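## Task

Pick up the mug that sits on the desk, set it down on the closet's bottom shelf and close the closet completely. The mug must stay upright and must not drop more than a few centimetres or be struck hard. The robot must not topple or finish leaning. Nothing may count as done if it stays in place only because the robot is still holding or pressing it.

## Robot and tools

Robot: a simulated Hello Robot Stretch 4, about 1.6 m tall. It has an omni-wheel base whose rim lies within 0.23 m of the base origin, a lift that rides up a mast, a single telescoping arm that reaches forward, a three-joint wrist (yaw, pitch, roll) and a two-finger gripper with bendable steel fingers. Cameras: head_camera, head_left_camera, head_right_camera and wrist_camera. A loose object may occasionally get a brief shove from outside.

Frames: the base frame sits on the floor below the base centre, x ahead, y to the left, z up. hand_pose is reported in this frame and marks a point between the open fingertips; its printed value can be slightly off. With all wrist joints at 0 the hand axes line up with the base axes. base_odometry is relative to where the base stood when the scene began; its heading runs from -3.142 to 3.142, positive to the left, and it counts wheel turns, so slipping shows up as false travel.

execute_actions: argument actions is a list holding one action or none (an empty list only reports state and images). cameras is an optional list of camera names, or "all"; omitted or null means all, [] means none; a wrong name rejects the call. An action may contain:
- base: exactly one relative move from where the base last reported itself. translate_m: straight drive in metres, forward positive, -2 to 2. strafe_m: sideways in metres, left positive, -2 to 2. rotate_rad: turn in place in radians, counter-clockwise (left) positive, -3.2 to 3.2.
- joints: a dict of absolute targets by name, each a single number. lift_m 0 to 1.2 (m); arm_m 0 to 0.55 (m of extension); wrist_yaw_rad -1.134 to 4.276 (0 points ahead, positive turns left, 3.14 is folded back, beyond 3.4 the arm may block it); wrist_pitch_rad -1.117 to 4.259 (0 level, 1.57 pointing down); wrist_roll_rad -1.117 to 4.259 (0 puts the fingers level with each other, positive is clockwise seen from behind); gripper_m -0.038 to 0.141 (fingertip gap in metres; negative presses the tips together). Done tolerances: ±0.004 for lift, arm and gripper, ±0.02 for yaw and roll, ±0.05 for pitch. Targets past a range are clipped and reported; other bad values or unknown keys reject the call with no motion.
- pace: "slow", "default", "fast" or "max" (base up to 0.1/0.3/0.4/0.6 m/s and 1/2/3/4 rad/s; with the lift above 0.2 the base is slowed further, down to 0.3 m/s and 1 rad/s at full height).
- contact_limits: only arm_m, 0 (gentlest) to 0.75 (firmest), default 0.5; sets how hard the arm may push before stopping.
- end_of_arm: "enable_torque", sent as the only key, revives wrist or gripper motors that shut off.
Base and joint motions in one action start together. A part left out of an action may still be driving toward its earlier target. No action exceeds 15 s. Unfolding at scene start: lift_m 0.4 with wrist_yaw_rad 0 in one action.

wait: seconds from 0 to 10; commands nothing and returns state and images. zoom_image: camera name plus region [x0, y0, x1, y1] in pixels of that camera's latest full image, origin top-left, at most 504 by 504. read_manual: section "licences"; only licence text, no motion. finished_scene: scene is the number of the current scene; it ends that scene irreversibly and reports success, then gives the next task. Only call it once the result is stable with the robot let go.

Result lines: pictures lists which camera each image came from. base_status and joint_status tell how each motion ended: done (for the base, wheels turned the commanded amount even if slipping), off_target (stopped short, may still push), contact_stop_at_<key> (blocked by something; that part goes slack), limit_stop_at_<name> such as own_body or tilt, time_out, torque_fault. on_its_own lists things not commanded this call; "held at" gives a joint's held target. lidar_m: 12 distances in metres for 30-degree sectors, first straight ahead then counter-clockwise (4th left, 7th behind, 10th right); "-" means nothing seen or closer than 0.25 m; it sees from about 0.15 m up, misses glass and thin legs. wrist_depth_mm: 7x7 grid of median depths, 100 to 2000 mm, read from top left; the robot's own parts appear. turned_by_wheels versus turned_by_imu: a gap above about 0.1 rad means a bump or slip, and the heading error is roughly their difference. base_tilt in degrees, forward and right positive, with a fixed bias up to about 1.5. motor_effort: percent of maximum, positive toward larger joint values, peak in brackets; wheel efforts positive mean turning right. Gripper readings and done never prove a grasp; a firm squeeze shows as a clear gripper_m effort change, and a loaded level gripper moves the pitch effort away from 0.

Gripping: command a gap smaller than the object; squeezing harder pulls it toward the wrist, opening pushes it out. If fingertips jam on a surface below, raise the lift.

Avoid: dropping or knocking the object, leaving the mug tipped, slamming the closet or pushing hard. Driving or turning with over 1 kg held and arm_m above 0.2 can tip the robot, worse at fast paces; strong pushes or pulls with a high gripper or high contact limit can too. Leaning past 6 degrees triggers limit_stop_at_tilt and freezes lift, arm and wheels. Tilting the gripper up (pitch below -0.2) while rolled (roll below -0.4 or above 4) risks own_body stops. Jamming the gripper against things can cause a torque_fault. Faster completion with less robot motion is preferred, and the robot keeps its last command while the reader is thinking.

Each tool is called after ">>>" as a command line: name --argument value for each argument, lists and objects as JSON in quotes; but a table of rows of numbers goes row by row, as --pt "numbers of a row", without its own name.

## Session

>>> execute_actions --actions '[]'

Scene clock: 0.00 s.
base_odometry: x=+0.000 y=+0.000 heading=+0.000 (m, m, rad; odometry frame)
turned_by_wheels: +0.000 (rad since the last result)
turned_by_imu: +0.000 (rad since the last result)
base_tilt: forward=+0.3 right=-0.3 (deg)
lidar_m: 1.10 1.36 1.62 1.62 2.12 2.60 2.65 1.75 1.58 1.63 1.19 1.11
base_status: not commanded
joint_positions: lift_m=+0.272 arm_m=-0.003 wrist_yaw_rad=+3.128 wrist_pitch_rad=-0.012 wrist_roll_rad=+0.016 gripper_m=+0.057
joint_status: not commanded
motor_effort: lift_m=+20 arm_m=-1 wrist_yaw_rad=+1 wrist_pitch_rad=-7 wrist_roll_rad=-1 gripper_m=-4 wheel_0=+0 wheel_1=-1 wheel_2=+0 (%)
hand_pose: x=-0.1189 y=+0.0915 z=+0.4534 quat_wxyz=(+0.007, +0.006, +0.008, +1.000) (m; base frame)
wrist_depth_mm: - 136 222 - - - - / - 113 139 - - - - / - 125 162 - - - - / 141 141 - - - - - / 1808 - - - - - - / 1182 1366 200 1366 195 1576 1661 / 878 931 1042 - 1078 1008 1118
pictures: head_camera, head_left_camera, head_right_camera, wrist_camera
Images, in order (width x height): head_camera 420x560, head_left_camera 420x672, head_right_camera 420x672, wrist_camera 616x392.

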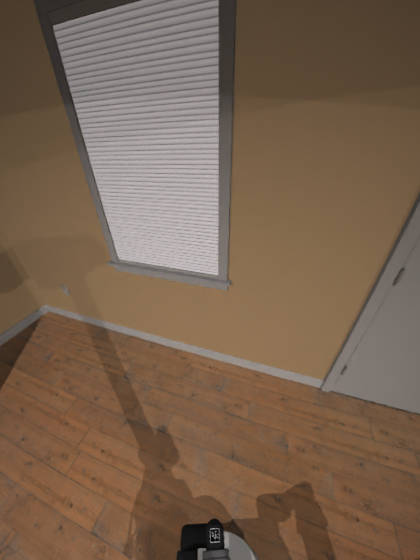

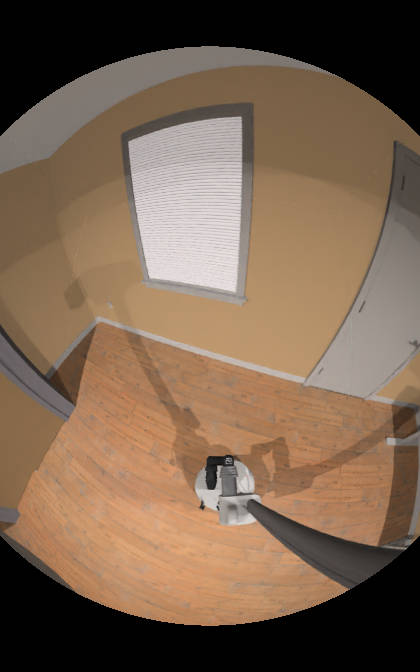

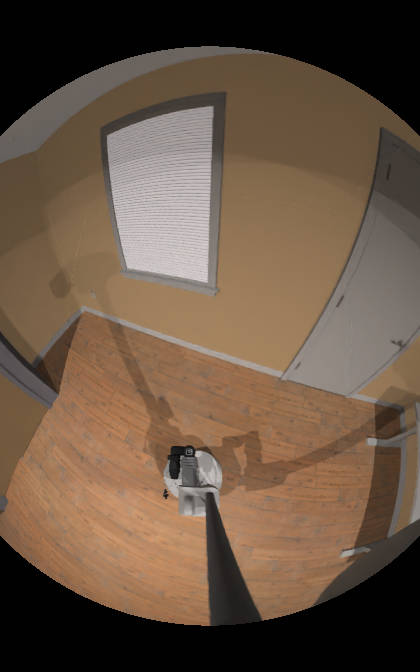

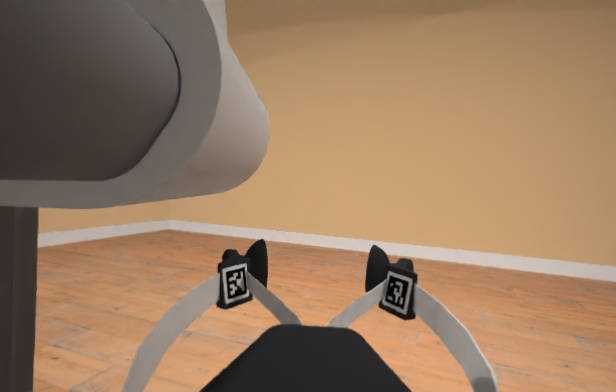

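>>> execute_actions --actions '[{"base":{"rotate_rad":-1.57},"joints":{"lift_m":0.4,"wrist_yaw_rad":0}}]' --cameras '["head_camera","head_left_camera"]'

>>> execute_actions --actions '[{"base":{"rotate_rad":-1.57}}]' --cameras '["head_camera","head_left_camera"]'

>>> execute_actions --actions '[{"base":{"rotate_rad":-1.57}}]' --cameras '["head_camera","head_left_camera"]'

Scene clock: 2.50 s.
base_odometry: x=+0.000 y=+0.000 heading=-1.570 (m, m, rad; odometry frame)
turned_by_wheels: -1.570 (rad since the last result)
turned_by_imu: -1.588 (rad since the last result)
base_tilt: forward=+0.2 right=-0.3 (deg)
lidar_m: 1.60 1.22 1.12 1.11 1.38 1.61 1.63 2.13 2.62 2.63 1.74 1.59
base_status: done
joint_positions: lift_m=+0.400 arm_m=-0.003 wrist_yaw_rad=+0.000 wrist_pitch_rad=-0.012 wrist_roll_rad=+0.016 gripper_m=+0.057
joint_status: all done
motor_effort: lift_m=+21(24) arm_m=-1(0) wrist_yaw_rad=-2(7) wrist_pitch_rad=-6(7) wrist_roll_rad=-2(1) gripper_m=-4(4) wheel_0=+1(8) wheel_1=+2(6) wheel_2=+2(8) (%)
hand_pose: x=+0.4568 y=-0.0873 z=+0.5814 quat_wxyz=(+1.000, +0.008, -0.006, +0.000) (m; base frame)
wrist_depth_mm: 1060 1281 1808 - - 1983 1808 / 1042 1308 1808 - - 1921 1808 / 1060 1336 1808 - - 1921 1808 / 1060 1366 1863 - - 1921 1808 / 1078 1366 1661 - - 1921 1808 / 1078 1336 200 1661 195 1863 1756 / 1078 1160 1308 - 1366 1255 1366
pictures: head_camera, head_left_camera
Images, in order (width x height): head_camera 420x560, head_left_camera 420x672.

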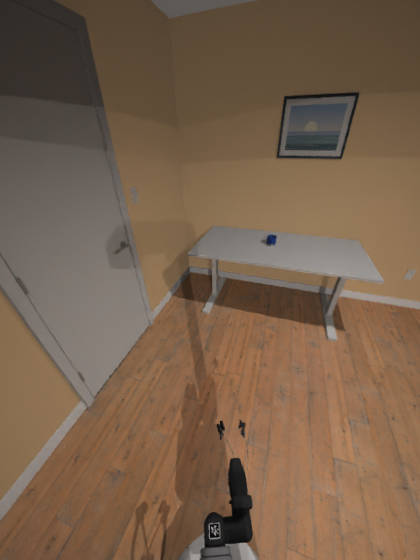

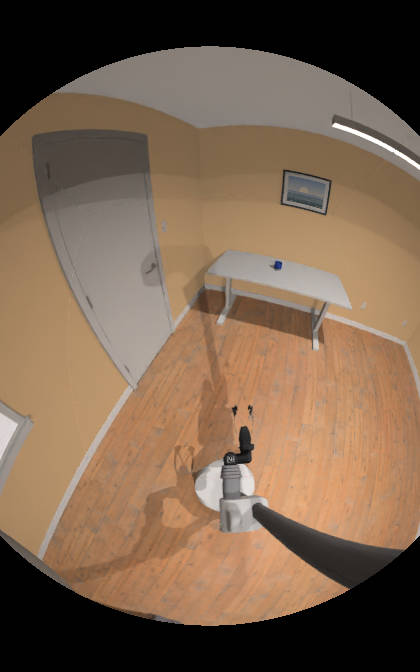

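Scene clock: 4.57 s.
base_odometry: x=+0.000 y=+0.000 heading=-3.139 (m, m, rad; odometry frame)
turned_by_wheels: -1.570 (rad since the last result)
turned_by_imu: -1.588 (rad since the last result)
base_tilt: forward=+0.4 right=-0.3 (deg)
lidar_m: 2.64 1.75 1.59 1.60 1.18 1.11 1.12 1.38 1.64 1.62 2.13 2.61
base_status: done
joint_positions: lift_m=+0.400 arm_m=-0.003 wrist_yaw_rad=+0.000 wrist_pitch_rad=-0.012 wrist_roll_rad=+0.016 gripper_m=+0.057
joint_status: not commanded
motor_effort: lift_m=+20(22) arm_m=-1(1) wrist_yaw_rad=-1(1) wrist_pitch_rad=-7(7) wrist_roll_rad=-1(1) gripper_m=-4(4) wheel_0=+2(7) wheel_1=+2(10) wheel_2=+2(4) (%)
hand_pose: x=+0.4568 y=-0.0874 z=+0.5816 quat_wxyz=(+1.000, +0.008, -0.006, +0.000) (m; base frame)
wrist_depth_mm: - - - - - - 1983 / - - - - - - 1983 / - - - - - - 1983 / - - - - - - 1983 / - - - - - - - / 1708 1708 200 1661 195 1983 1983 / 1205 1138 1281 - 1336 1281 1397
pictures: head_camera, head_left_camera
Images, in order (width x height): head_camera 420x560, head_left_camera 420x672.

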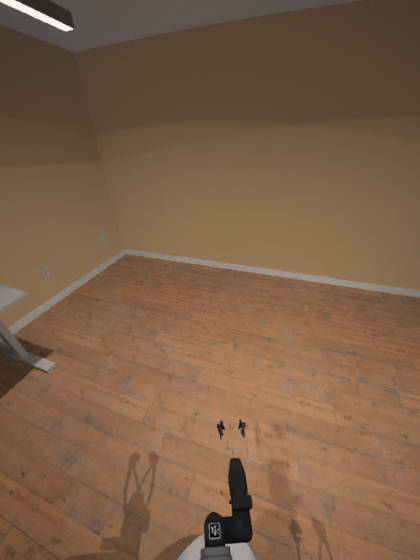

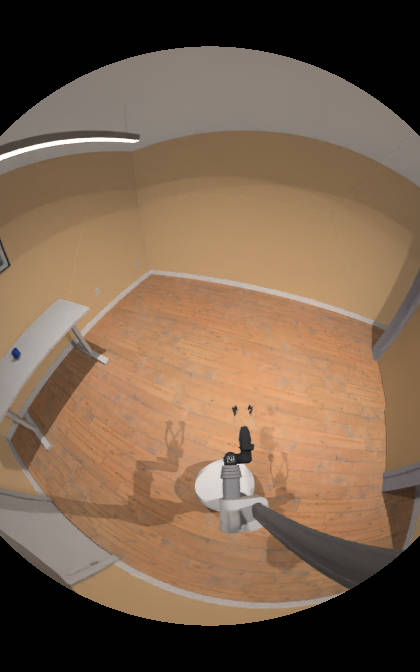

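Scene clock: 6.63 s.
base_odometry: x=+0.000 y=+0.000 heading=+1.574 (m, m, rad; odometry frame)
turned_by_wheels: -1.570 (rad since the last result)
turned_by_imu: -1.588 (rad since the last result)
base_tilt: forward=+0.2 right=-0.3 (deg)
lidar_m: 1.62 2.09 2.60 2.64 1.76 1.59 1.60 1.22 1.13 1.12 1.36 1.63
base_status: done
joint_positions: lift_m=+0.400 arm_m=-0.003 wrist_yaw_rad=+0.000 wrist_pitch_rad=-0.012 wrist_roll_rad=+0.016 gripper_m=+0.057
joint_status: not commanded
motor_effort: lift_m=+19(20) arm_m=-1(1) wrist_yaw_rad=+0(1) wrist_pitch_rad=-7(7) wrist_roll_rad=-1(1) gripper_m=-2(3) wheel_0=+1(7) wheel_1=+1(9) wheel_2=+1(9) (%)
hand_pose: x=+0.4568 y=-0.0874 z=+0.5816 quat_wxyz=(+1.000, +0.008, -0.006, +0.000) (m; base frame)
wrist_depth_mm: - 1921 1661 1499 1336 1863 1756 / - 1921 1708 1499 1336 1921 1756 / - 1983 1708 1537 1336 1921 1808 / - 1921 1708 1537 1366 1863 1756 / - 1983 1708 1537 1336 1921 1756 / 1708 1708 200 1499 195 1863 1808 / 1229 1160 1308 - 1308 1255 1366
pictures: head_camera, head_left_camera
Images, in order (width x height): head_camera 420x560, head_left_camera 420x672.

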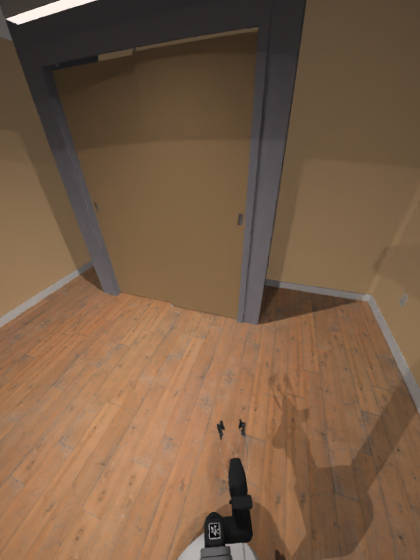

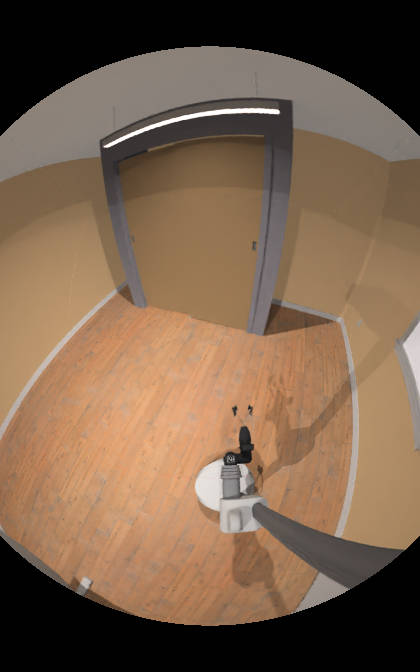

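>>> execute_actions --actions '[{"base":{"rotate_rad":-0.28},"joints":{"lift_m":0.75}}]'

>>> execute_actions --actions '[{"base":{"translate_m":0.7}}]'

Scene clock: 9.20 s.
base_odometry: x=+0.000 y=+0.000 heading=+1.295 (m, m, rad; odometry frame)
turned_by_wheels: -0.280 (rad since the last result)
turned_by_imu: -0.282 (rad since the last result)
base_tilt: forward=+0.2 right=-0.3 (deg)
lidar_m: 1.61 1.77 2.54 2.61 2.81 1.60 1.60 1.47 1.12 1.11 1.18 1.76
base_status: done
joint_positions: lift_m=+0.750 arm_m=-0.003 wrist_yaw_rad=+0.000 wrist_pitch_rad=-0.012 wrist_roll_rad=+0.016 gripper_m=+0.057
joint_status: all done
motor_effort: lift_m=+22(22) arm_m=-1(1) wrist_yaw_rad=-1(1) wrist_pitch_rad=-7(7) wrist_roll_rad=-1(1) gripper_m=-5(2) wheel_0=+1(7) wheel_1=+2(6) wheel_2=+1(9) (%)
hand_pose: x=+0.4568 y=-0.0874 z=+0.9314 quat_wxyz=(+1.000, +0.008, -0.006, +0.000) (m; base frame)
wrist_depth_mm: 1576 1464 1430 1397 - - 1921 / 1618 1537 1464 1397 - - 1808 / 1576 1537 1464 1397 - - 1808 / 1576 1537 1464 1430 - - 1808 / 1618 1537 1464 1430 - - 1756 / 1618 1537 199 1430 195 - 1756 / 1618 1499 1499 - - 1921 1756
pictures: head_camera, head_left_camera, head_right_camera, wrist_camera
Images, in order (width x height): head_camera 420x560, head_left_camera 420x672, head_right_camera 420x672, wrist_camera 616x392.

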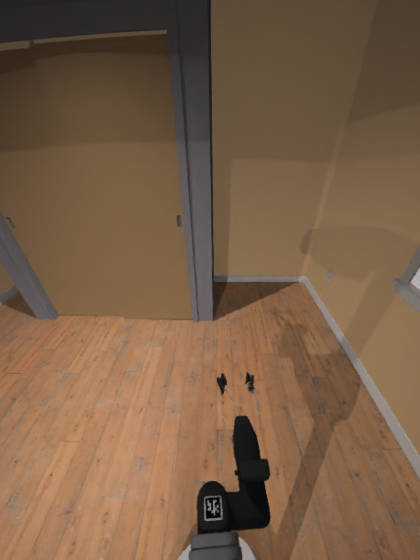

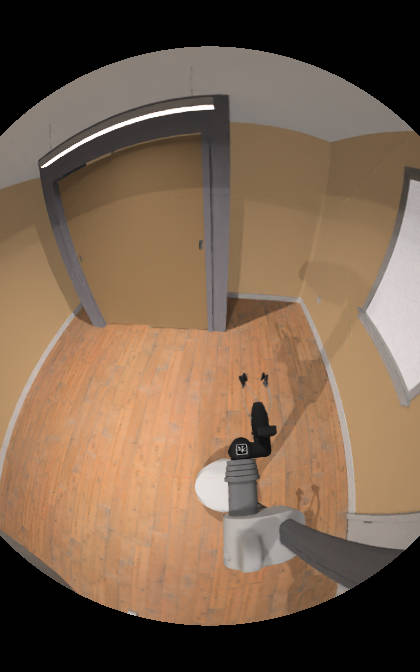

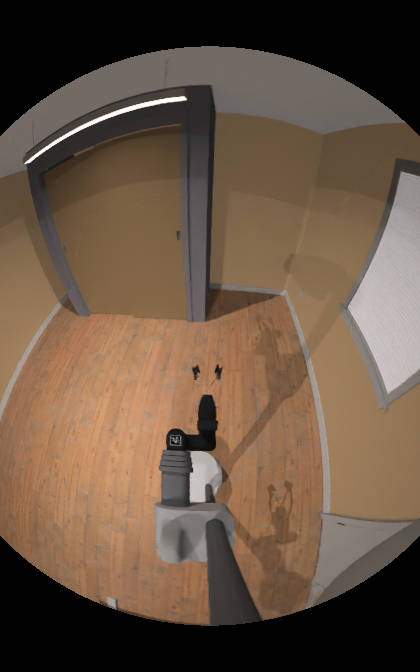

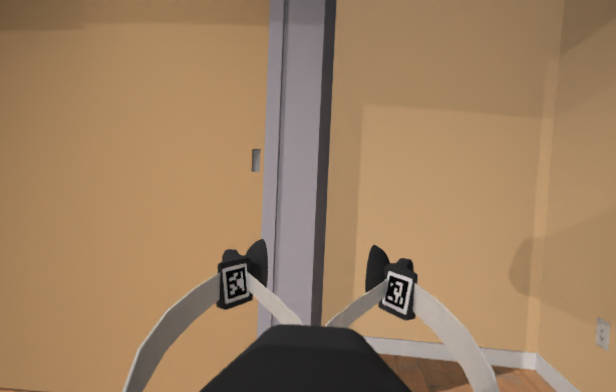

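Scene clock: 13.00 s.
base_odometry: x=+0.191 y=+0.673 heading=+1.295 (m, m, rad; odometry frame)
turned_by_wheels: +0.000 (rad since the last result)
turned_by_imu: +0.000 (rad since the last result)
base_tilt: forward=+0.4 right=-0.3 (deg)
lidar_m: 0.92 1.02 1.57 2.55 2.72 2.34 3.08 1.58 1.16 1.14 1.22 1.70
base_status: done
joint_positions: lift_m=+0.750 arm_m=-0.003 wrist_yaw_rad=+0.000 wrist_pitch_rad=-0.012 wrist_roll_rad=+0.016 gripper_m=+0.057
joint_status: not commanded
motor_effort: lift_m=+20(21) arm_m=-1(1) wrist_yaw_rad=+0(0) wrist_pitch_rad=-7(7) wrist_roll_rad=-1(1) gripper_m=-4(3) wheel_0=+2(6) wheel_1=+2(9) wheel_2=-1(10) (%)
hand_pose: x=+0.4568 y=-0.0874 z=+0.9315 quat_wxyz=(+1.000, +0.008, -0.006, +0.000) (m; base frame)
wrist_depth_mm: 768 750 707 699 1397 1397 1308 / 778 759 707 699 1397 1366 1308 / 778 759 707 715 1397 1397 1336 / 788 759 723 715 1397 1366 1366 / 798 759 715 715 1397 1397 1366 / 788 778 200 715 194 1366 1336 / 809 778 741 - 1397 1366 1366
pictures: head_camera, head_left_camera, head_right_camera, wrist_camera
Images, in order (width x height): head_camera 420x560, head_left_camera 420x672, head_right_camera 420x672, wrist_camera 616x392.

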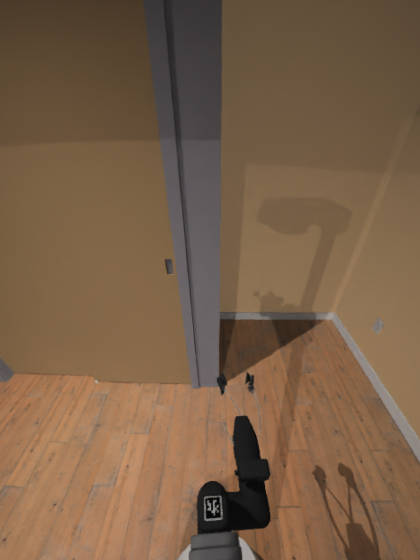

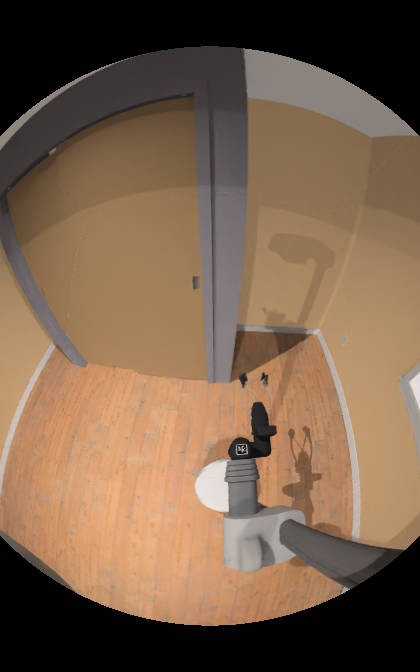

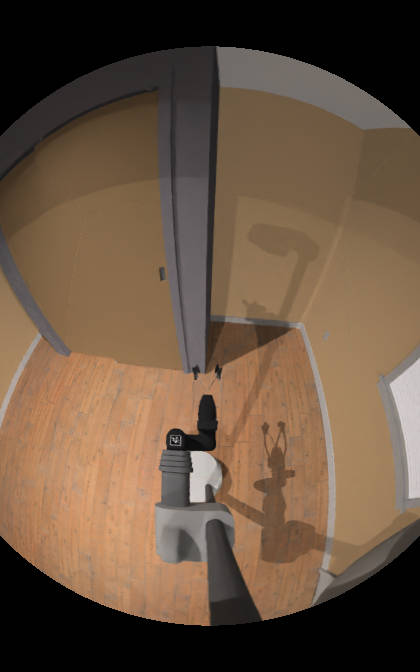

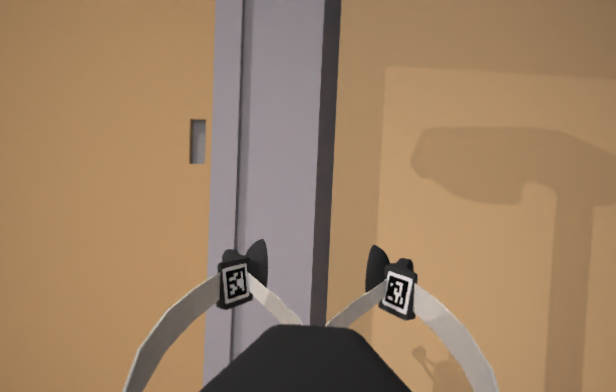

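>>> execute_actions --actions '[{"base":{"rotate_rad":0.07},"joints":{"lift_m":0.9}}]' --cameras '[]'

>>> execute_actions --actions '[{"base":{"strafe_m":0.15},"joints":{"arm_m":0.25}}]' --cameras '["head_camera","wrist_camera"]'

Scene clock: 14.97 s.
base_odometry: x=+0.191 y=+0.673 heading=+1.364 (m, m, rad; odometry frame)
turned_by_wheels: +0.069 (rad since the last result)
turned_by_imu: +0.071 (rad since the last result)
base_tilt: forward=+0.2 right=-0.3 (deg)
lidar_m: 0.92 1.05 1.70 2.55 2.84 2.31 2.72 1.50 1.17 1.13 1.31 1.66
base_status: done
joint_positions: lift_m=+0.900 arm_m=-0.003 wrist_yaw_rad=+0.000 wrist_pitch_rad=-0.012 wrist_roll_rad=+0.016 gripper_m=+0.057
joint_status: all done
motor_effort: lift_m=+22(22) arm_m=-1(1) wrist_yaw_rad=-2(1) wrist_pitch_rad=-7(7) wrist_roll_rad=-1(1) gripper_m=-4(3) wheel_0=-3(5) wheel_1=-3(2) wheel_2=-3(8) (%)
hand_pose: x=+0.4568 y=-0.0874 z=+1.0814 quat_wxyz=(+1.000, +0.008, -0.006, +0.000) (m; base frame)
wrist_depth_mm: 820 778 750 691 1366 1308 1281 / 831 788 750 699 1366 1336 1281 / 831 798 750 699 1397 1336 1281 / 842 798 759 707 1397 1336 1308 / 842 798 759 715 1366 1336 1308 / 842 798 200 707 194 1366 1308 / 842 809 778 - 1430 1366 1336
pictures: none
No camera images: the call's "cameras" was empty. Leave "cameras" out to get every camera's image.

Scene clock: 16.83 s.
base_odometry: x=+0.044 y=+0.704 heading=+1.364 (m, m, rad; odometry frame)
turned_by_wheels: +0.000 (rad since the last result)
turned_by_imu: +0.001 (rad since the last result)
base_tilt: forward=+0.3 right=-0.2 (deg)
lidar_m: 0.94 1.07 1.75 2.41 2.64 2.31 3.05 1.66 1.29 1.27 1.45 0.96
base_status: done
joint_positions: lift_m=+0.900 arm_m=+0.249 wrist_yaw_rad=+0.000 wrist_pitch_rad=-0.012 wrist_roll_rad=+0.016 gripper_m=+0.057
joint_status: all done
motor_effort: lift_m=+21(22) arm_m=+6(6) wrist_yaw_rad=-2(1) wrist_pitch_rad=-7(7) wrist_roll_rad=+0(1) gripper_m=-3(1) wheel_0=-1(9) wheel_1=+0(10) wheel_2=+0(0) (%)
hand_pose: x=+0.7083 y=-0.0874 z=+1.0815 quat_wxyz=(+1.000, +0.008, -0.006, +0.000) (m; base frame)
wrist_depth_mm: 559 530 508 484 445 436 1078 / 564 544 512 488 449 439 1060 / 569 539 517 492 455 445 1078 / 569 544 517 496 455 445 1098 / 574 549 517 496 452 449 1098 / 574 549 200 462 195 452 1098 / 580 549 530 - 466 455 1118
pictures: head_camera, wrist_camera
Images, in order (width x height): head_camera 420x560, wrist_camera 616x392.

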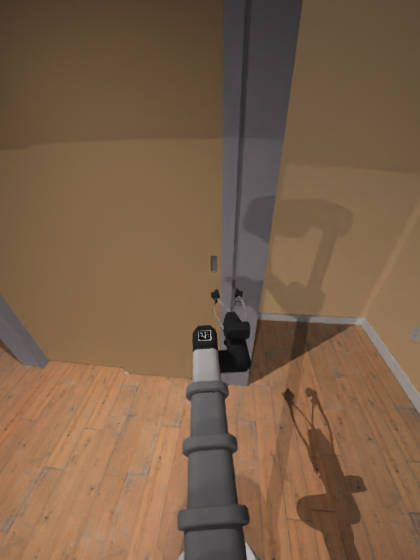

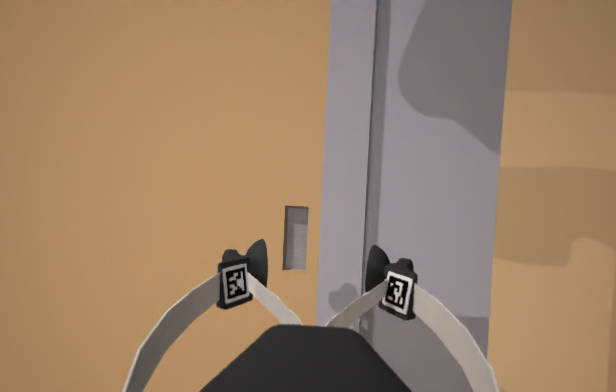

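>>> execute_actions --actions '[{"base":{"rotate_rad":-0.06},"joints":{"arm_m":0.4,"lift_m":0.885}}]' --cameras '["head_camera","wrist_camera"]'

Scene clock: 18.50 s.
base_odometry: x=+0.044 y=+0.704 heading=+1.305 (m, m, rad; odometry frame)
turned_by_wheels: -0.060 (rad since the last result)
turned_by_imu: -0.060 (rad since the last result)
base_tilt: forward=+0.3 right=-0.1 (deg)
lidar_m: 0.94 1.03 1.59 2.40 2.58 2.29 2.64 1.69 1.33 1.26 1.37 1.71
base_status: done
joint_positions: lift_m=+0.885 arm_m=+0.399 wrist_yaw_rad=+0.000 wrist_pitch_rad=-0.012 wrist_roll_rad=+0.016 gripper_m=+0.057
joint_status: all done
motor_effort: lift_m=+17(16) arm_m=+6(7) wrist_yaw_rad=-1(0) wrist_pitch_rad=-7(7) wrist_roll_rad=-1(1) gripper_m=-5(5) wheel_0=+2(5) wheel_1=+3(3) wheel_2=+1(4) (%)
hand_pose: x=+0.8583 y=-0.0874 z=+1.0668 quat_wxyz=(+1.000, +0.008, -0.006, +0.000) (m; base frame)
wrist_depth_mm: 366 355 347 307 312 304 960 / 368 357 347 309 312 306 976 / 373 362 349 312 314 307 976 / 373 362 355 314 315 309 976 / 377 364 355 315 314 312 976 / 382 368 200 315 195 312 1008 / 382 368 359 - 320 315 1008
pictures: head_camera, wrist_camera
Images, in order (width x height): head_camera 420x560, wrist_camera 616x392.

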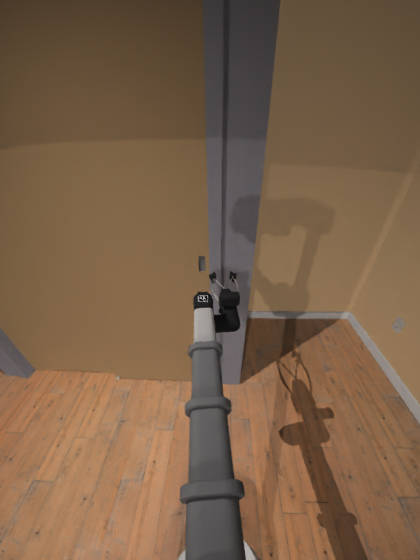

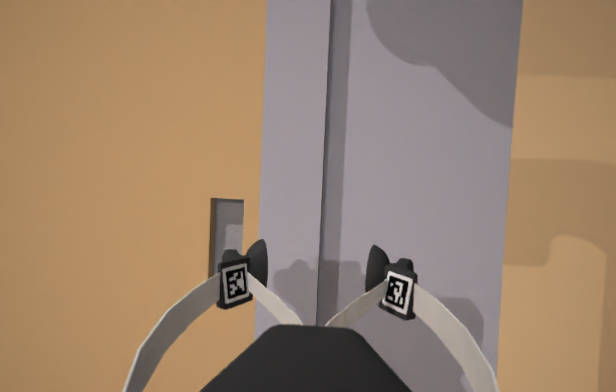

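>>> execute_actions --actions '[{"base":{"strafe_m":0.07},"joints":{"gripper_m":0.0,"lift_m":0.87,"arm_m":0.46}}]' --cameras '["head_camera","wrist_camera"]'

Scene clock: 20.03 s.
base_odometry: x=-0.024 y=+0.723 heading=+1.305 (m, m, rad; odometry frame)
turned_by_wheels: +0.000 (rad since the last result)
turned_by_imu: +0.001 (rad since the last result)
base_tilt: forward=+0.2 right=-0.3 (deg)
lidar_m: 0.96 1.03 1.65 2.34 2.52 2.30 3.06 1.82 1.39 1.34 1.47 0.97
base_status: done
joint_positions: lift_m=+0.870 arm_m=+0.459 wrist_yaw_rad=+0.000 wrist_pitch_rad=-0.012 wrist_roll_rad=+0.016 gripper_m=+0.000
joint_status: all done
motor_effort: lift_m=+17(15) arm_m=+6(5) wrist_yaw_rad=+0(0) wrist_pitch_rad=-7(6) wrist_roll_rad=-1(1) gripper_m=-6(5) wheel_0=-1(9) wheel_1=+1(12) wheel_2=+0(2) (%)
hand_pose: x=+0.9183 y=-0.0874 z=+1.0518 quat_wxyz=(+1.000, +0.008, -0.006, +0.000) (m; base frame)
wrist_depth_mm: 309 300 291 283 246 253 247 / 312 301 293 286 248 254 249 / 312 304 296 287 249 255 249 / 315 306 298 290 251 256 251 / 317 307 298 270 252 258 252 / 320 309 183 190 186 259 253 / 322 312 303 - 255 259 255
pictures: head_camera, wrist_camera
Images, in order (width x height): head_camera 420x560, wrist_camera 616x392.

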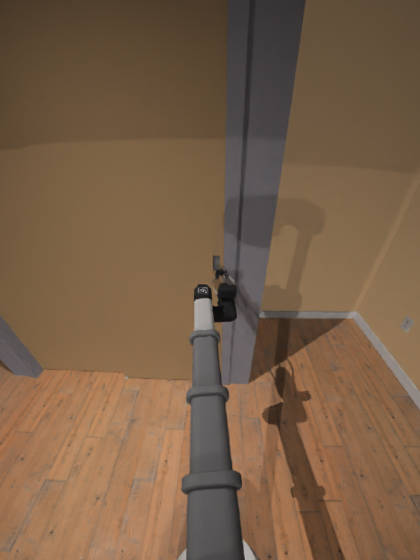

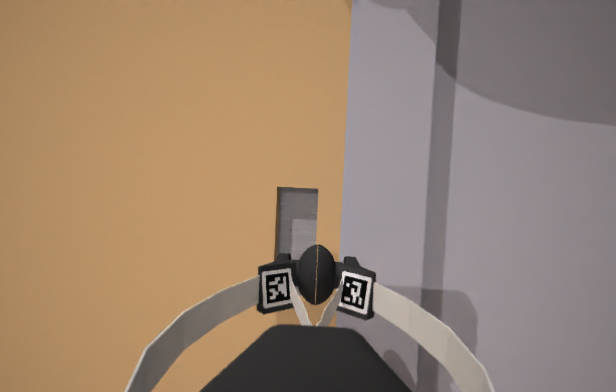

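>>> execute_actions --actions '[{"base":{"strafe_m":0.016},"joints":{"lift_m":0.874,"arm_m":0.52}}]' --cameras '["head_camera","wrist_camera"]'

>>> execute_actions --actions '[{"joints":{"arm_m":0.55},"contact_limits":{"arm_m":0.2},"pace":"slow"}]' --cameras '["head_camera","wrist_camera"]'

Scene clock: 21.23 s.
base_odometry: x=-0.039 y=+0.727 heading=+1.304 (m, m, rad; odometry frame)
turned_by_wheels: +0.000 (rad since the last result)
turned_by_imu: +0.000 (rad since the last result)
base_tilt: forward=+0.2 right=-0.2 (deg)
lidar_m: 0.94 1.03 1.64 2.31 2.51 2.32 3.08 1.81 1.40 1.35 1.44 0.96
base_status: done
joint_positions: lift_m=+0.874 arm_m=+0.518 wrist_yaw_rad=-0.003 wrist_pitch_rad=-0.012 wrist_roll_rad=+0.016 gripper_m=+0.000
joint_status: all done
motor_effort: lift_m=+22(18) arm_m=+9(7) wrist_yaw_rad=+9(13) wrist_pitch_rad=-6(7) wrist_roll_rad=-1(1) gripper_m=-5(5) wheel_0=-2(8) wheel_1=+1(10) wheel_2=-1(2) (%)
hand_pose: x=+0.9775 y=-0.0884 z=+1.0555 quat_wxyz=(+1.000, +0.008, -0.006, -0.002) (m; base frame)
wrist_depth_mm: 248 240 234 228 195 187 195 / 250 243 236 229 192 189 196 / 252 244 237 230 193 190 198 / 253 246 239 234 195 191 198 / 255 247 240 230 195 192 200 / 256 249 184 190 186 194 201 / 258 251 245 - 196 204 202
pictures: head_camera, wrist_camera
Images, in order (width x height): head_camera 420x560, wrist_camera 616x392.

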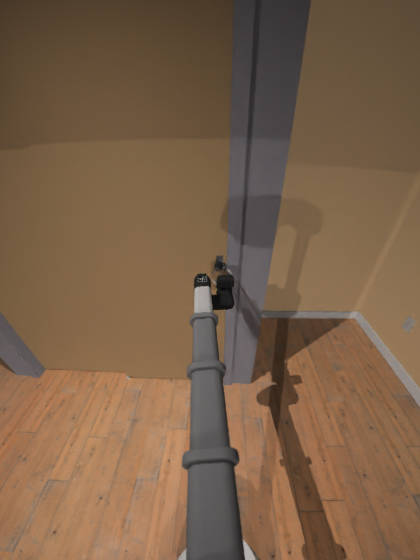

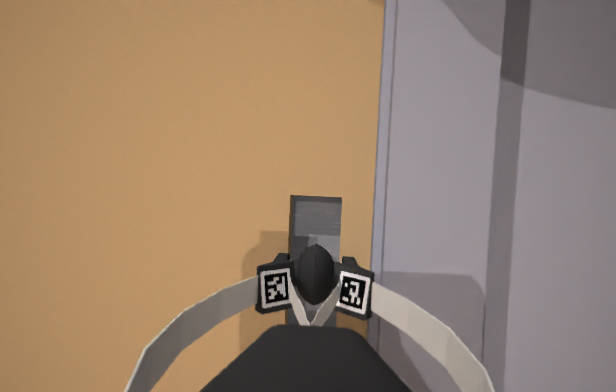

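Scene clock: 21.97 s.
base_odometry: x=-0.039 y=+0.727 heading=+1.304 (m, m, rad; odometry frame)
turned_by_wheels: +0.000 (rad since the last result)
turned_by_imu: +0.000 (rad since the last result)
base_tilt: forward=+0.3 right=-0.5 (deg)
lidar_m: 0.95 1.05 1.63 2.30 2.52 2.31 3.05 1.80 1.41 1.35 1.51 0.98
base_status: not commanded
joint_positions: lift_m=+0.874 arm_m=+0.521 wrist_yaw_rad=-0.008 wrist_pitch_rad=-0.012 wrist_roll_rad=+0.016 gripper_m=+0.000
joint_status: arm_m contact_stop (moved +0.002 of +0.032)
joint sent to its limit — the command would take arm_m past its upper limit, so that joint was sent only as far as its limit.
on_its_own: arm_m is slack since a contact_stop (your +0.550 is given up); wrist_yaw_rad is at rest, and its effort (+22) is outside its rest range (-13 to +13)
motor_effort: lift_m=+22(22) arm_m=+0(11) wrist_yaw_rad=+22(37) wrist_pitch_rad=-5(6) wrist_roll_rad=-1(1) gripper_m=-4(5) wheel_0=+1(2) wheel_1=+2(2) wheel_2=-8(8) (%)
contact_limits: arm_m 0.2
hand_pose: x=+0.9793 y=-0.0897 z=+1.0556 quat_wxyz=(+1.000, +0.008, -0.006, -0.004) (m; base frame)
wrist_depth_mm: 245 239 234 227 190 187 195 / 248 241 235 229 191 188 196 / 250 242 236 229 193 190 196 / 251 244 237 233 193 190 198 / 254 246 239 229 194 192 199 / 255 247 182 188 182 202 200 / 256 248 243 - 196 203 201
pictures: head_camera, wrist_camera
Images, in order (width x height): head_camera 420x560, wrist_camera 616x392.

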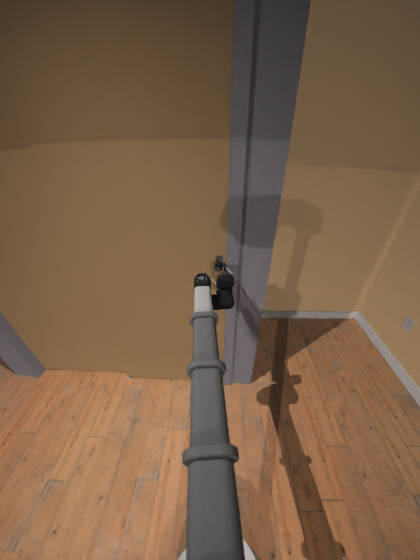

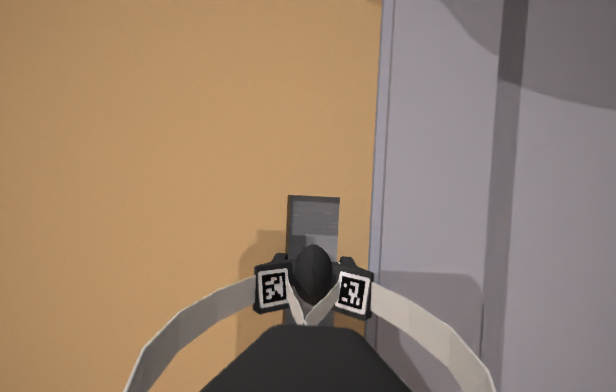

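>>> execute_actions --actions '[{"base":{"strafe_m":0.08},"joints":{"arm_m":0.525},"pace":"slow"}]' --cameras '["head_camera","wrist_camera"]'

Scene clock: 23.97 s.
base_odometry: x=-0.116 y=+0.748 heading=+1.304 (m, m, rad; odometry frame)
turned_by_wheels: +0.000 (rad since the last result)
turned_by_imu: -0.001 (rad since the last result)
base_tilt: forward=+0.4 right=-0.4 (deg)
lidar_m: 0.96 1.06 1.66 2.23 2.39 3.11 3.03 1.95 1.51 1.45 1.61 0.97
base_status: done
joint_positions: lift_m=+0.874 arm_m=+0.524 wrist_yaw_rad=+0.000 wrist_pitch_rad=-0.012 wrist_roll_rad=+0.016 gripper_m=+0.000
joint_status: all done
motor_effort: lift_m=+22(21) arm_m=+6(15) wrist_yaw_rad=+0(53) wrist_pitch_rad=-7(7) wrist_roll_rad=-2(1) gripper_m=-6(5) wheel_0=-2(20) wheel_1=+4(11) wheel_2=-4(13) (%)
hand_pose: x=+0.9832 y=-0.0875 z=+1.0554 quat_wxyz=(+1.000, +0.008, -0.006, +0.000) (m; base frame)
wrist_depth_mm: 250 242 236 229 225 282 192 / 251 244 236 229 226 274 189 / 253 245 237 232 229 267 188 / 254 247 239 234 842 262 187 / 255 249 241 235 535 256 188 / 257 250 183 190 186 252 189 / 258 251 244 - 750 206 190
pictures: head_camera, wrist_camera
Images, in order (width x height): head_camera 420x560, wrist_camera 616x392.

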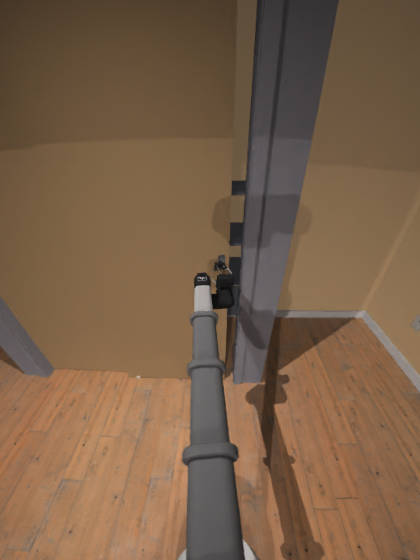

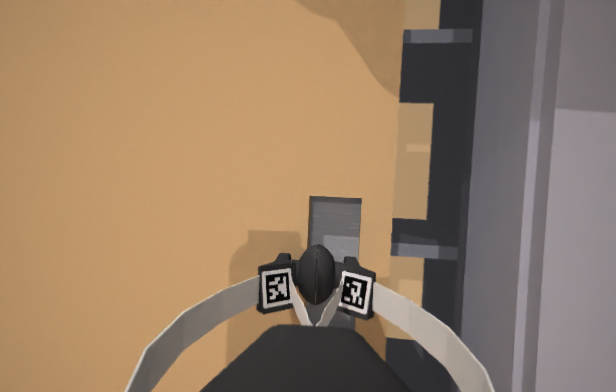

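It's opening. Continue, with a little more depth.

>>> execute_actions --actions '[{"base":{"strafe_m":0.3},"joints":{"arm_m":0.535},"pace":"slow"}]' --cameras '["head_camera","wrist_camera"]'

Scene clock: 28.13 s.
base_odometry: x=-0.405 y=+0.827 heading=+1.304 (m, m, rad; odometry frame)
turned_by_wheels: +0.000 (rad since the last result)
turned_by_imu: -0.001 (rad since the last result)
base_tilt: forward=+0.2 right=-0.4 (deg)
lidar_m: 1.01 1.08 1.55 1.95 2.11 3.07 3.02 2.33 1.77 1.74 1.90 1.05
base_status: done
joint_positions: lift_m=+0.874 arm_m=+0.534 wrist_yaw_rad=+0.000 wrist_pitch_rad=-0.012 wrist_roll_rad=+0.016 gripper_m=+0.000
joint_status: all done
motor_effort: lift_m=+22(21) arm_m=+5(11) wrist_yaw_rad=+0(64) wrist_pitch_rad=-6(7) wrist_roll_rad=-1(1) gripper_m=-5(12) wheel_0=-2(22) wheel_1=+5(8) wheel_2=-1(16) (%)
hand_pose: x=+0.9935 y=-0.0875 z=+1.0554 quat_wxyz=(+1.000, +0.008, -0.006, +0.000) (m; base frame)
wrist_depth_mm: 266 259 252 245 240 233 229 / 268 262 254 247 240 234 231 / 271 264 255 249 242 235 232 / 272 265 256 250 243 238 707 / 274 266 258 248 243 246 525 / 276 267 183 190 186 245 699 / 278 270 263 - 246 238 723
pictures: head_camera, wrist_camera
Images, in order (width x height): head_camera 420x560, wrist_camera 616x392.

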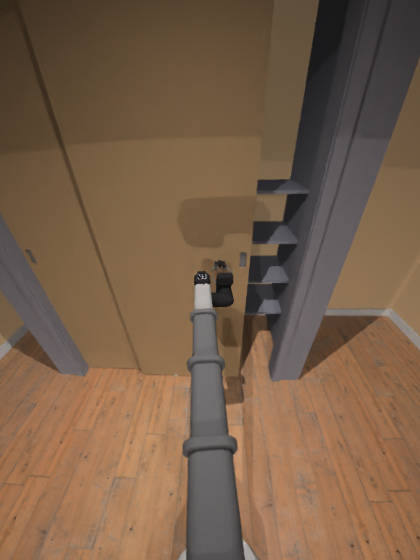

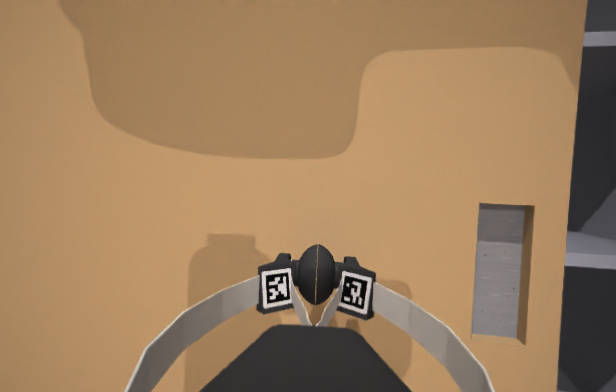

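>>> execute_actions --actions '[{"base":{"strafe_m":-0.195}}]' --cameras '["wrist_camera"]'

>>> execute_actions --actions '[{"base":{"translate_m":0.07},"pace":"slow"}]' --cameras '["head_camera","wrist_camera"]'

Scene clock: 30.17 s.
base_odometry: x=-0.217 y=+0.775 heading=+1.304 (m, m, rad; odometry frame)
turned_by_wheels: +0.000 (rad since the last result)
turned_by_imu: +0.000 (rad since the last result)
base_tilt: forward=+0.1 right=-0.2 (deg)
lidar_m: 0.99 1.07 1.62 2.14 2.30 3.09 3.06 2.08 1.60 1.54 1.73 0.97
base_status: done
joint_positions: lift_m=+0.874 arm_m=+0.534 wrist_yaw_rad=+0.000 wrist_pitch_rad=-0.012 wrist_roll_rad=+0.016 gripper_m=+0.000
joint_status: not commanded
motor_effort: lift_m=+21(21) arm_m=+5(5) wrist_yaw_rad=-1(4) wrist_pitch_rad=-7(6) wrist_roll_rad=-1(1) gripper_m=-6(6) wheel_0=+1(10) wheel_1=+0(9) wheel_2=+0(0) (%)
hand_pose: x=+0.9935 y=-0.0874 z=+1.0554 quat_wxyz=(+1.000, +0.008, -0.006, +0.000) (m; base frame)
wrist_depth_mm: 248 240 234 931 917 683 500 / 250 242 236 750 741 699 525 / 251 244 237 946 931 831 512 / 252 246 239 946 931 809 521 / 254 247 251 544 668 634 512 / 256 249 183 191 186 778 512 / 258 250 243 - 809 609 492
pictures: wrist_camera
Images, in order (width x height): wrist_camera 616x392.

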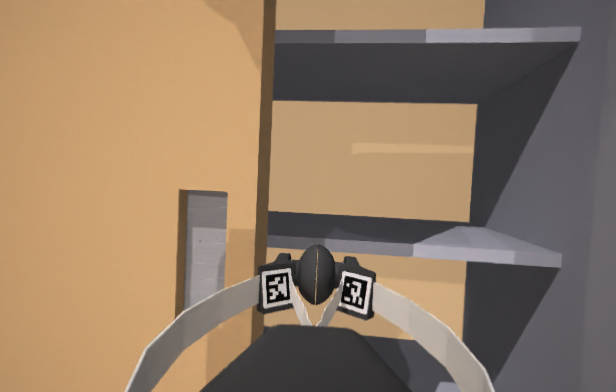

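Scene clock: 32.13 s.
base_odometry: x=-0.199 y=+0.843 heading=+1.305 (m, m, rad; odometry frame)
turned_by_wheels: +0.000 (rad since the last result)
turned_by_imu: +0.001 (rad since the last result)
base_tilt: forward=+0.2 right=-0.3 (deg)
lidar_m: 0.90 0.99 1.52 2.15 2.28 3.18 3.13 2.06 1.61 1.56 1.74 0.92
base_status: done
joint_positions: lift_m=+0.874 arm_m=+0.534 wrist_yaw_rad=+0.000 wrist_pitch_rad=-0.012 wrist_roll_rad=+0.016 gripper_m=+0.000
joint_status: not commanded
motor_effort: lift_m=+22(21) arm_m=+5(5) wrist_yaw_rad=-1(1) wrist_pitch_rad=-7(7) wrist_roll_rad=-1(1) gripper_m=-5(8) wheel_0=+3(6) wheel_1=+3(3) wheel_2=-3(5) (%)
hand_pose: x=+0.9935 y=-0.0874 z=+1.0554 quat_wxyz=(+1.000, +0.008, -0.006, +0.000) (m; base frame)
wrist_depth_mm: 172 167 164 525 508 466 459 / 173 168 165 768 732 707 535 / 174 169 166 878 866 831 530 / 176 172 167 891 854 842 521 / 177 181 170 477 549 585 466 / 178 183 168 190 186 798 508 / 179 175 170 - 809 627 504
pictures: head_camera, wrist_camera
Images, in order (width x height): head_camera 420x560, wrist_camera 616x392.

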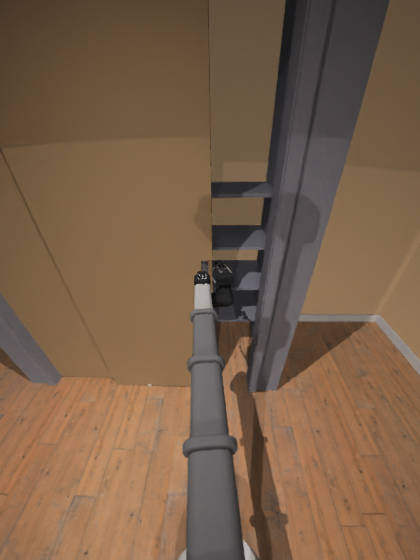

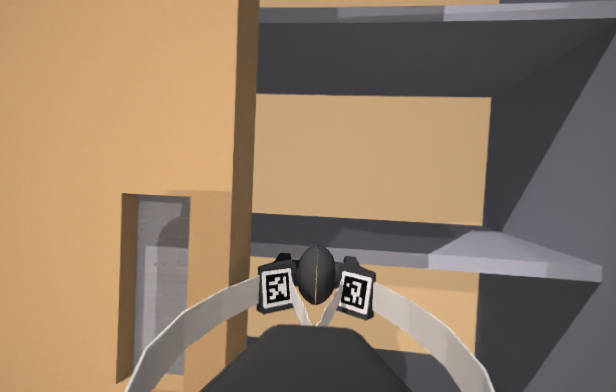

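>>> execute_actions --actions '[{"base":{"strafe_m":0.3},"joints":{"arm_m":0.55},"pace":"slow"}]' --cameras '["head_camera","wrist_camera"]'

Scene clock: 38.30 s.
base_odometry: x=-0.488 y=+0.922 heading=+1.303 (m, m, rad; odometry frame)
turned_by_wheels: -0.001 (rad since the last result)
turned_by_imu: -0.002 (rad since the last result)
base_tilt: forward=+0.2 right=-0.2 (deg)
lidar_m: 0.93 1.01 1.46 1.82 1.95 2.87 3.08 2.46 1.91 1.85 2.07 1.06
base_status: done
joint_positions: lift_m=+0.874 arm_m=+0.546 wrist_yaw_rad=-0.006 wrist_pitch_rad=-0.012 wrist_roll_rad=+0.016 gripper_m=+0.000
joint_status: all done
joint sent to its limit — the command would take arm_m past its upper limit, so that joint was sent only as far as its limit.
on_its_own: wrist_yaw_rad is at rest, and its effort (+15) is outside its rest range (-13 to +13)
motor_effort: lift_m=+21(22) arm_m=+6(9) wrist_yaw_rad=+15(37) wrist_pitch_rad=-7(7) wrist_roll_rad=-1(1) gripper_m=-6(10) wheel_0=-7(19) wheel_1=+0(7) wheel_2=-6(12) (%)
hand_pose: x=+1.0051 y=-0.0890 z=+1.0555 quat_wxyz=(+1.000, +0.008, -0.006, -0.003) (m; base frame)
wrist_depth_mm: 189 183 179 484 508 500 492 / 190 185 180 691 741 715 691 / 191 186 181 891 878 854 842 / 192 187 183 891 878 866 842 / 193 189 197 220 559 603 539 / 195 190 177 189 184 866 854 / 196 191 189 - 820 741 831
pictures: head_camera, wrist_camera
Images, in order (width x height): head_camera 420x560, wrist_camera 616x392.

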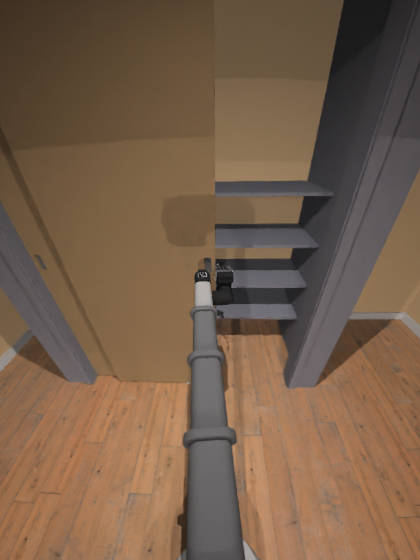

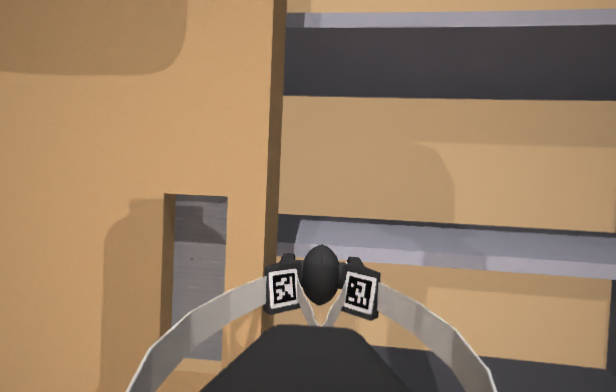

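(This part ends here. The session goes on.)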